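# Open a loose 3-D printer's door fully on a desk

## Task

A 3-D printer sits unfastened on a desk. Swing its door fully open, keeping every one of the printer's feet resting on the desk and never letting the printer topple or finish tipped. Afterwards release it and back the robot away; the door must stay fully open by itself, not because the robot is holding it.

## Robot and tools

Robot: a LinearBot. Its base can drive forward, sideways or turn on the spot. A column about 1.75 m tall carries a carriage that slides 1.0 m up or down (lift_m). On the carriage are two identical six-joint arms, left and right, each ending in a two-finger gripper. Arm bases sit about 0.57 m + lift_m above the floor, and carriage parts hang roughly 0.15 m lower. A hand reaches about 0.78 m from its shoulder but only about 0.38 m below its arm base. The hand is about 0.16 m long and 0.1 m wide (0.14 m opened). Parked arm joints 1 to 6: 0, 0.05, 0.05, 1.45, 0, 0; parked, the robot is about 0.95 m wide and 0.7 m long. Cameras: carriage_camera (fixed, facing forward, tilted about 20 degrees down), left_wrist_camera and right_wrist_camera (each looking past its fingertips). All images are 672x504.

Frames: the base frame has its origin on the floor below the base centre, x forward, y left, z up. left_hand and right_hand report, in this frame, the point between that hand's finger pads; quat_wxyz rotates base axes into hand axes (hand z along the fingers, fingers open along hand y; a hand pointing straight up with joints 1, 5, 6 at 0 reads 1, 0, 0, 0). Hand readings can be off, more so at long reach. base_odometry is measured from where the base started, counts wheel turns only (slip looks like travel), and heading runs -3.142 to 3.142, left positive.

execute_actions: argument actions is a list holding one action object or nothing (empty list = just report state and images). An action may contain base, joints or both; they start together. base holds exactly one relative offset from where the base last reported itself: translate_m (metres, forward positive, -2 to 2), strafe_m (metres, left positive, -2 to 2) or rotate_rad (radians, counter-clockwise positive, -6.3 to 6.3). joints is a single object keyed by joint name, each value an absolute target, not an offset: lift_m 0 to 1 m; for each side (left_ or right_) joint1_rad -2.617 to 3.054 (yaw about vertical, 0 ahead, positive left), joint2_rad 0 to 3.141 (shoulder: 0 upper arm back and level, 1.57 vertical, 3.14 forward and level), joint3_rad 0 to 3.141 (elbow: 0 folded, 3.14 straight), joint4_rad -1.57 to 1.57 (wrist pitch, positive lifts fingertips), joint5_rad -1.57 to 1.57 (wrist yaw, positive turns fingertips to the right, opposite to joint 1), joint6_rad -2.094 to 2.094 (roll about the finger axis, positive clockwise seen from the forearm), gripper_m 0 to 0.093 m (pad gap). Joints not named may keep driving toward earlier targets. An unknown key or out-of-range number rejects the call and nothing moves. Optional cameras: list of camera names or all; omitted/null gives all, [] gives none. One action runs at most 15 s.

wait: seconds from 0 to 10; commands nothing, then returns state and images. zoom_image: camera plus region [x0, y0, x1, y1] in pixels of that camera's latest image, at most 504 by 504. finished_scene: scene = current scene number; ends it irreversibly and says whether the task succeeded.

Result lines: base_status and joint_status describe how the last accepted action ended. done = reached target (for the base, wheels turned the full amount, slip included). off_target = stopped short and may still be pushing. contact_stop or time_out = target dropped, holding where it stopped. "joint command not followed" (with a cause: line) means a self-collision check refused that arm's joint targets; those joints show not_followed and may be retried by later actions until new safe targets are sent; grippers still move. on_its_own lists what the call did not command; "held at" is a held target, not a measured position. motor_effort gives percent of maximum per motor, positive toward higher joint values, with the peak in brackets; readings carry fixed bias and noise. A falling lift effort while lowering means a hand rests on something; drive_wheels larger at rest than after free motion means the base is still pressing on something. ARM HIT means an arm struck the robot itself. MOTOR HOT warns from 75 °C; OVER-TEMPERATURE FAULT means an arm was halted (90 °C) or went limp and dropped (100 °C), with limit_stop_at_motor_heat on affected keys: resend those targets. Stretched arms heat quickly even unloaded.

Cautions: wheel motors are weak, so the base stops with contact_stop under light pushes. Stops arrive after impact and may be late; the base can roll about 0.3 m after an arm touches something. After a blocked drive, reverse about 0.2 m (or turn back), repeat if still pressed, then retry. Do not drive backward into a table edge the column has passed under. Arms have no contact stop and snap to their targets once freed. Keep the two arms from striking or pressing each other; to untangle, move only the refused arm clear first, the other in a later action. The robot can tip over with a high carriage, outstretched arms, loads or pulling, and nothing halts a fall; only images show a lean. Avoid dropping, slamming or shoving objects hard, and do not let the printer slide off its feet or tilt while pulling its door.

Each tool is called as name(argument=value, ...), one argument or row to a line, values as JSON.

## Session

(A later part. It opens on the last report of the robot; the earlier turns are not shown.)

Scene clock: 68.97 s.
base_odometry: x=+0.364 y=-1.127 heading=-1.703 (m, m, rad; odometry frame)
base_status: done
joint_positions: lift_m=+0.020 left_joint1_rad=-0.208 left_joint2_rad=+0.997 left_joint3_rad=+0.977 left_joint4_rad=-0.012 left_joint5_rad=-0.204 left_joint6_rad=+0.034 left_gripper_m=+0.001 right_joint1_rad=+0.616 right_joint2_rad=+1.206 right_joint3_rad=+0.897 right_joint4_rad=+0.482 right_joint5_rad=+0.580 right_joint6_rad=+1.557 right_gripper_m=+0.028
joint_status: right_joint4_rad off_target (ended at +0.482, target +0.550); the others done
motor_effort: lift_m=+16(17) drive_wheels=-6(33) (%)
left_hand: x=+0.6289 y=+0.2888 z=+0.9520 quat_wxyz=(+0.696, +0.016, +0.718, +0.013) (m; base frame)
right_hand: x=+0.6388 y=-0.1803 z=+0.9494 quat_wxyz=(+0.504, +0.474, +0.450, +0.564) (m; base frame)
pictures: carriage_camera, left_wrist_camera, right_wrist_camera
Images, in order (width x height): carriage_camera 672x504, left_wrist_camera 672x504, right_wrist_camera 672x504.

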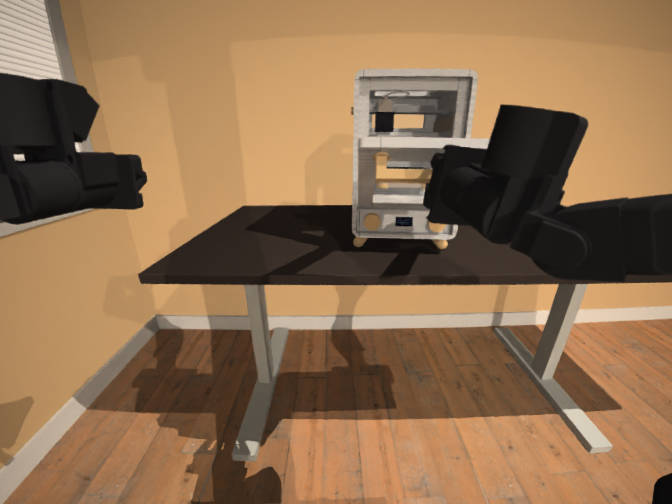

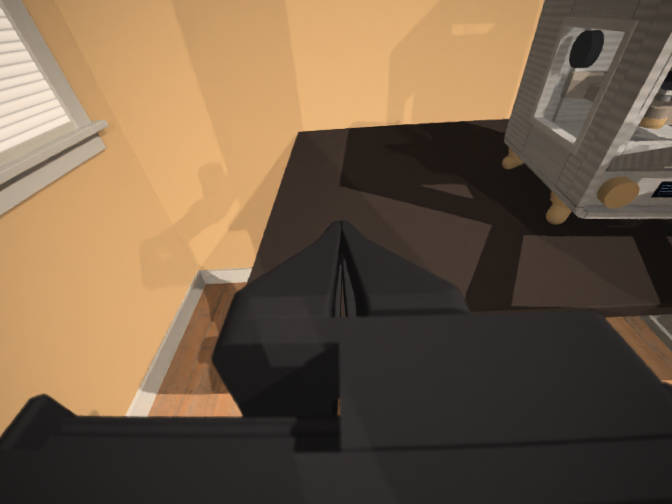

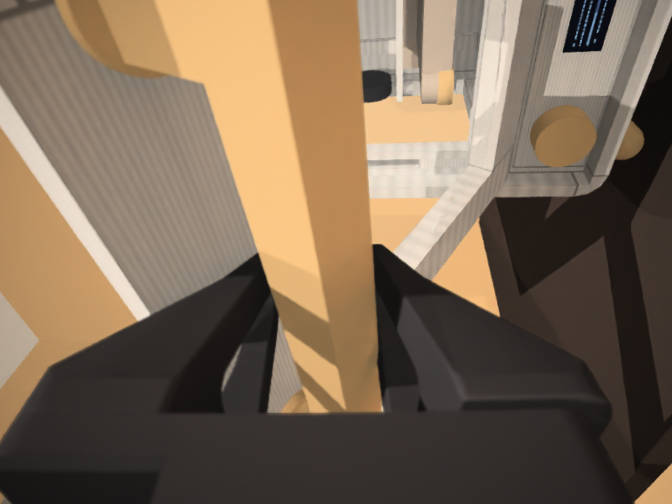

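Door rests on the lower finger; lower it with the wrist, then withdraw.

execute_actions(
  actions=[
    {"base":{"translate_m":-0.02},"joints":{"lift_m":0.0,"right_gripper_m":0.04,"right_joint4_rad":0.36}},
  ],
  cameras=["carriage_camera","right_wrist_camera"],
)

execute_actions(
  actions=[
    {"base":{"translate_m":-0.1},"joints":{"right_gripper_m":0.06}},
  ],
)

Scene clock: 72.07 s.
base_odometry: x=+0.367 y=-1.106 heading=-1.703 (m, m, rad; odometry frame)
base_status: done
joint_positions: lift_m=+0.000 left_joint1_rad=-0.208 left_joint2_rad=+0.997 left_joint3_rad=+0.977 left_joint4_rad=-0.013 left_joint5_rad=-0.204 left_joint6_rad=+0.034 left_gripper_m=+0.001 right_joint1_rad=+0.613 right_joint2_rad=+1.206 right_joint3_rad=+0.897 right_joint4_rad=+0.288 right_joint5_rad=+0.594 right_joint6_rad=+1.564 right_gripper_m=+0.040
joint_status: right_joint4_rad off_target (ended at +0.288, target +0.360); the others done
motor_effort: lift_m=+16(17) drive_wheels=-9(30) (%)
left_hand: x=+0.6289 y=+0.2888 z=+0.9316 quat_wxyz=(+0.696, +0.016, +0.718, +0.013) (m; base frame)
right_hand: x=+0.6421 y=-0.1821 z=+0.8873 quat_wxyz=(+0.496, +0.495, +0.514, +0.495) (m; base frame)
pictures: carriage_camera, right_wrist_camera
Images, in order (width x height): carriage_camera 672x504, right_wrist_camera 672x504.

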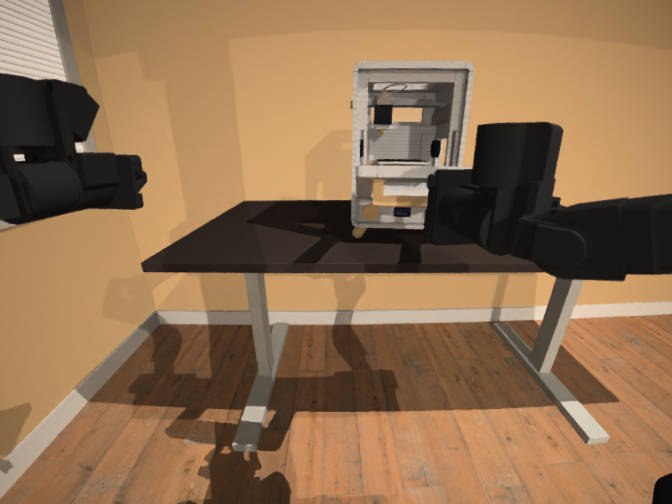

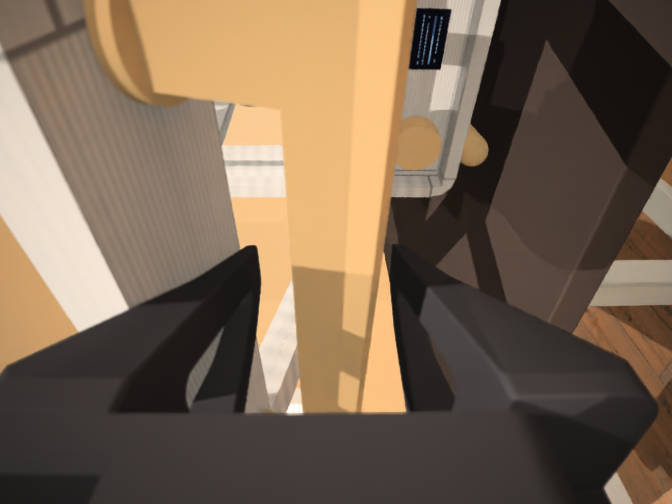

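Scene clock: 73.73 s.
base_odometry: x=+0.380 y=-1.007 heading=-1.703 (m, m, rad; odometry frame)
base_status: done
joint_positions: lift_m=+0.000 left_joint1_rad=-0.208 left_joint2_rad=+0.997 left_joint3_rad=+0.977 left_joint4_rad=-0.012 left_joint5_rad=-0.204 left_joint6_rad=+0.034 left_gripper_m=+0.001 right_joint1_rad=+0.610 right_joint2_rad=+1.206 right_joint3_rad=+0.897 right_joint4_rad=+0.349 right_joint5_rad=+0.595 right_joint6_rad=+1.564 right_gripper_m=+0.060
joint_status: all done
on_its_own: right_joint4_rad moved +0.061 to your old target +0.360
motor_effort: lift_m=+16(16) drive_wheels=-5(35) (%)
left_hand: x=+0.6289 y=+0.2888 z=+0.9319 quat_wxyz=(+0.696, +0.016, +0.718, +0.013) (m; base frame)
right_hand: x=+0.6424 y=-0.1832 z=+0.9004 quat_wxyz=(+0.500, +0.492, +0.492, +0.516) (m; base frame)
pictures: carriage_camera, left_wrist_camera, right_wrist_camera
Images, in order (width x height): carriage_camera 672x504, left_wrist_camera 672x504, right_wrist_camera 672x504.

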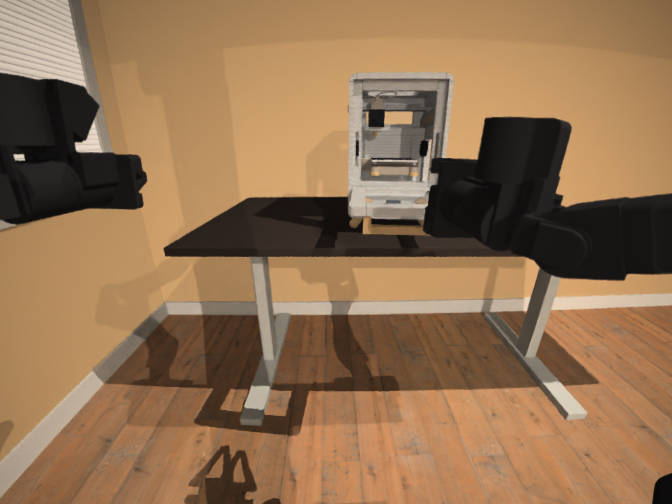

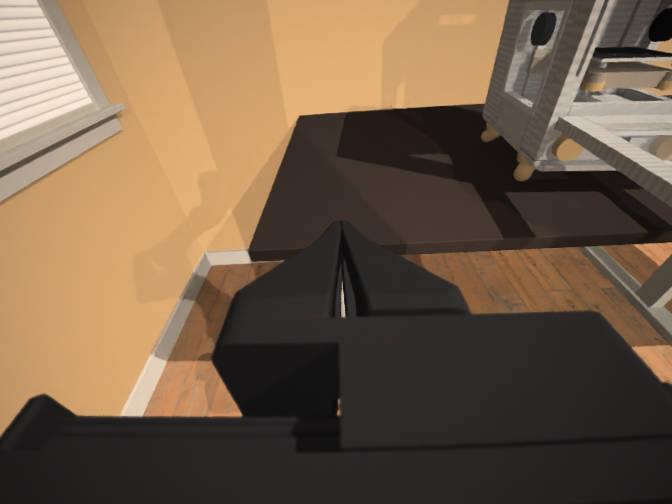

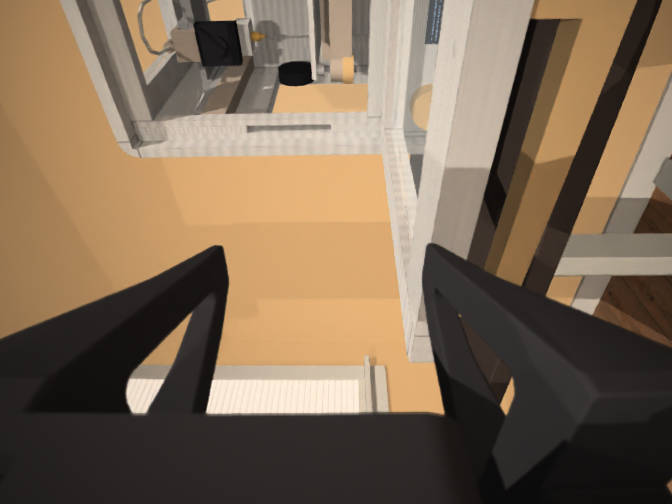

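Door fell flat. Back away and check.

execute_actions(
  actions=[
    {"base":{"translate_m":-0.4}},
  ],
  cameras=["carriage_camera"],
)

zoom_image(
  camera="carriage_camera",
  region=[300,90,460,250],
)

Scene clock: 78.60 s.
base_odometry: x=+0.432 y=-0.611 heading=-1.703 (m, m, rad; odometry frame)
base_status: done
joint_positions: lift_m=+0.000 left_joint1_rad=-0.208 left_joint2_rad=+0.997 left_joint3_rad=+0.977 left_joint4_rad=-0.011 left_joint5_rad=-0.204 left_joint6_rad=+0.034 left_gripper_m=+0.001 right_joint1_rad=+0.610 right_joint2_rad=+1.206 right_joint3_rad=+0.897 right_joint4_rad=+0.351 right_joint5_rad=+0.595 right_joint6_rad=+1.564 right_gripper_m=+0.060
joint_status: not commanded
motor_effort: lift_m=+16(16) drive_wheels=-7(38) (%)
left_hand: x=+0.6289 y=+0.2888 z=+0.9321 quat_wxyz=(+0.696, +0.016, +0.718, +0.013) (m; base frame)
right_hand: x=+0.6423 y=-0.1833 z=+0.9008 quat_wxyz=(+0.500, +0.492, +0.491, +0.516) (m; base frame)
pictures: carriage_camera
Images, in order (width x height): carriage_camera 672x504.

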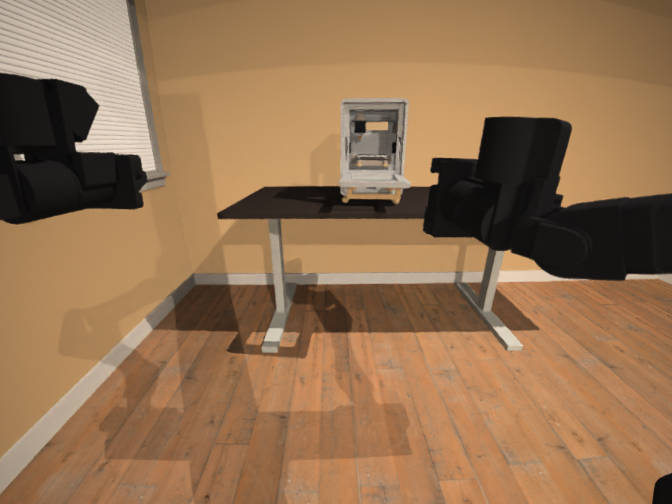

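Region (300, 90, 460, 250) of carriage_camera's 672x504 image, scaled by 3.150, with more detail than that image has.

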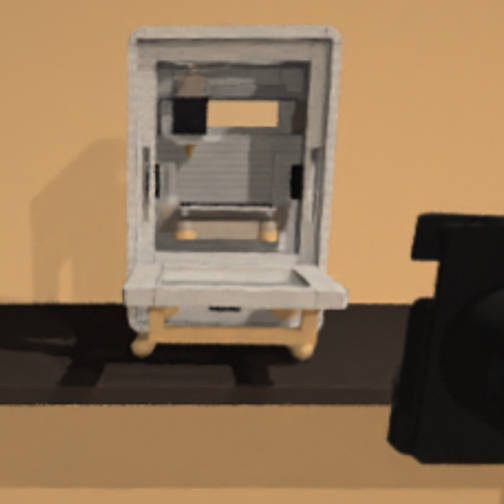

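finished_scene(
  scene=1,
)

The scene is finished: the task was done.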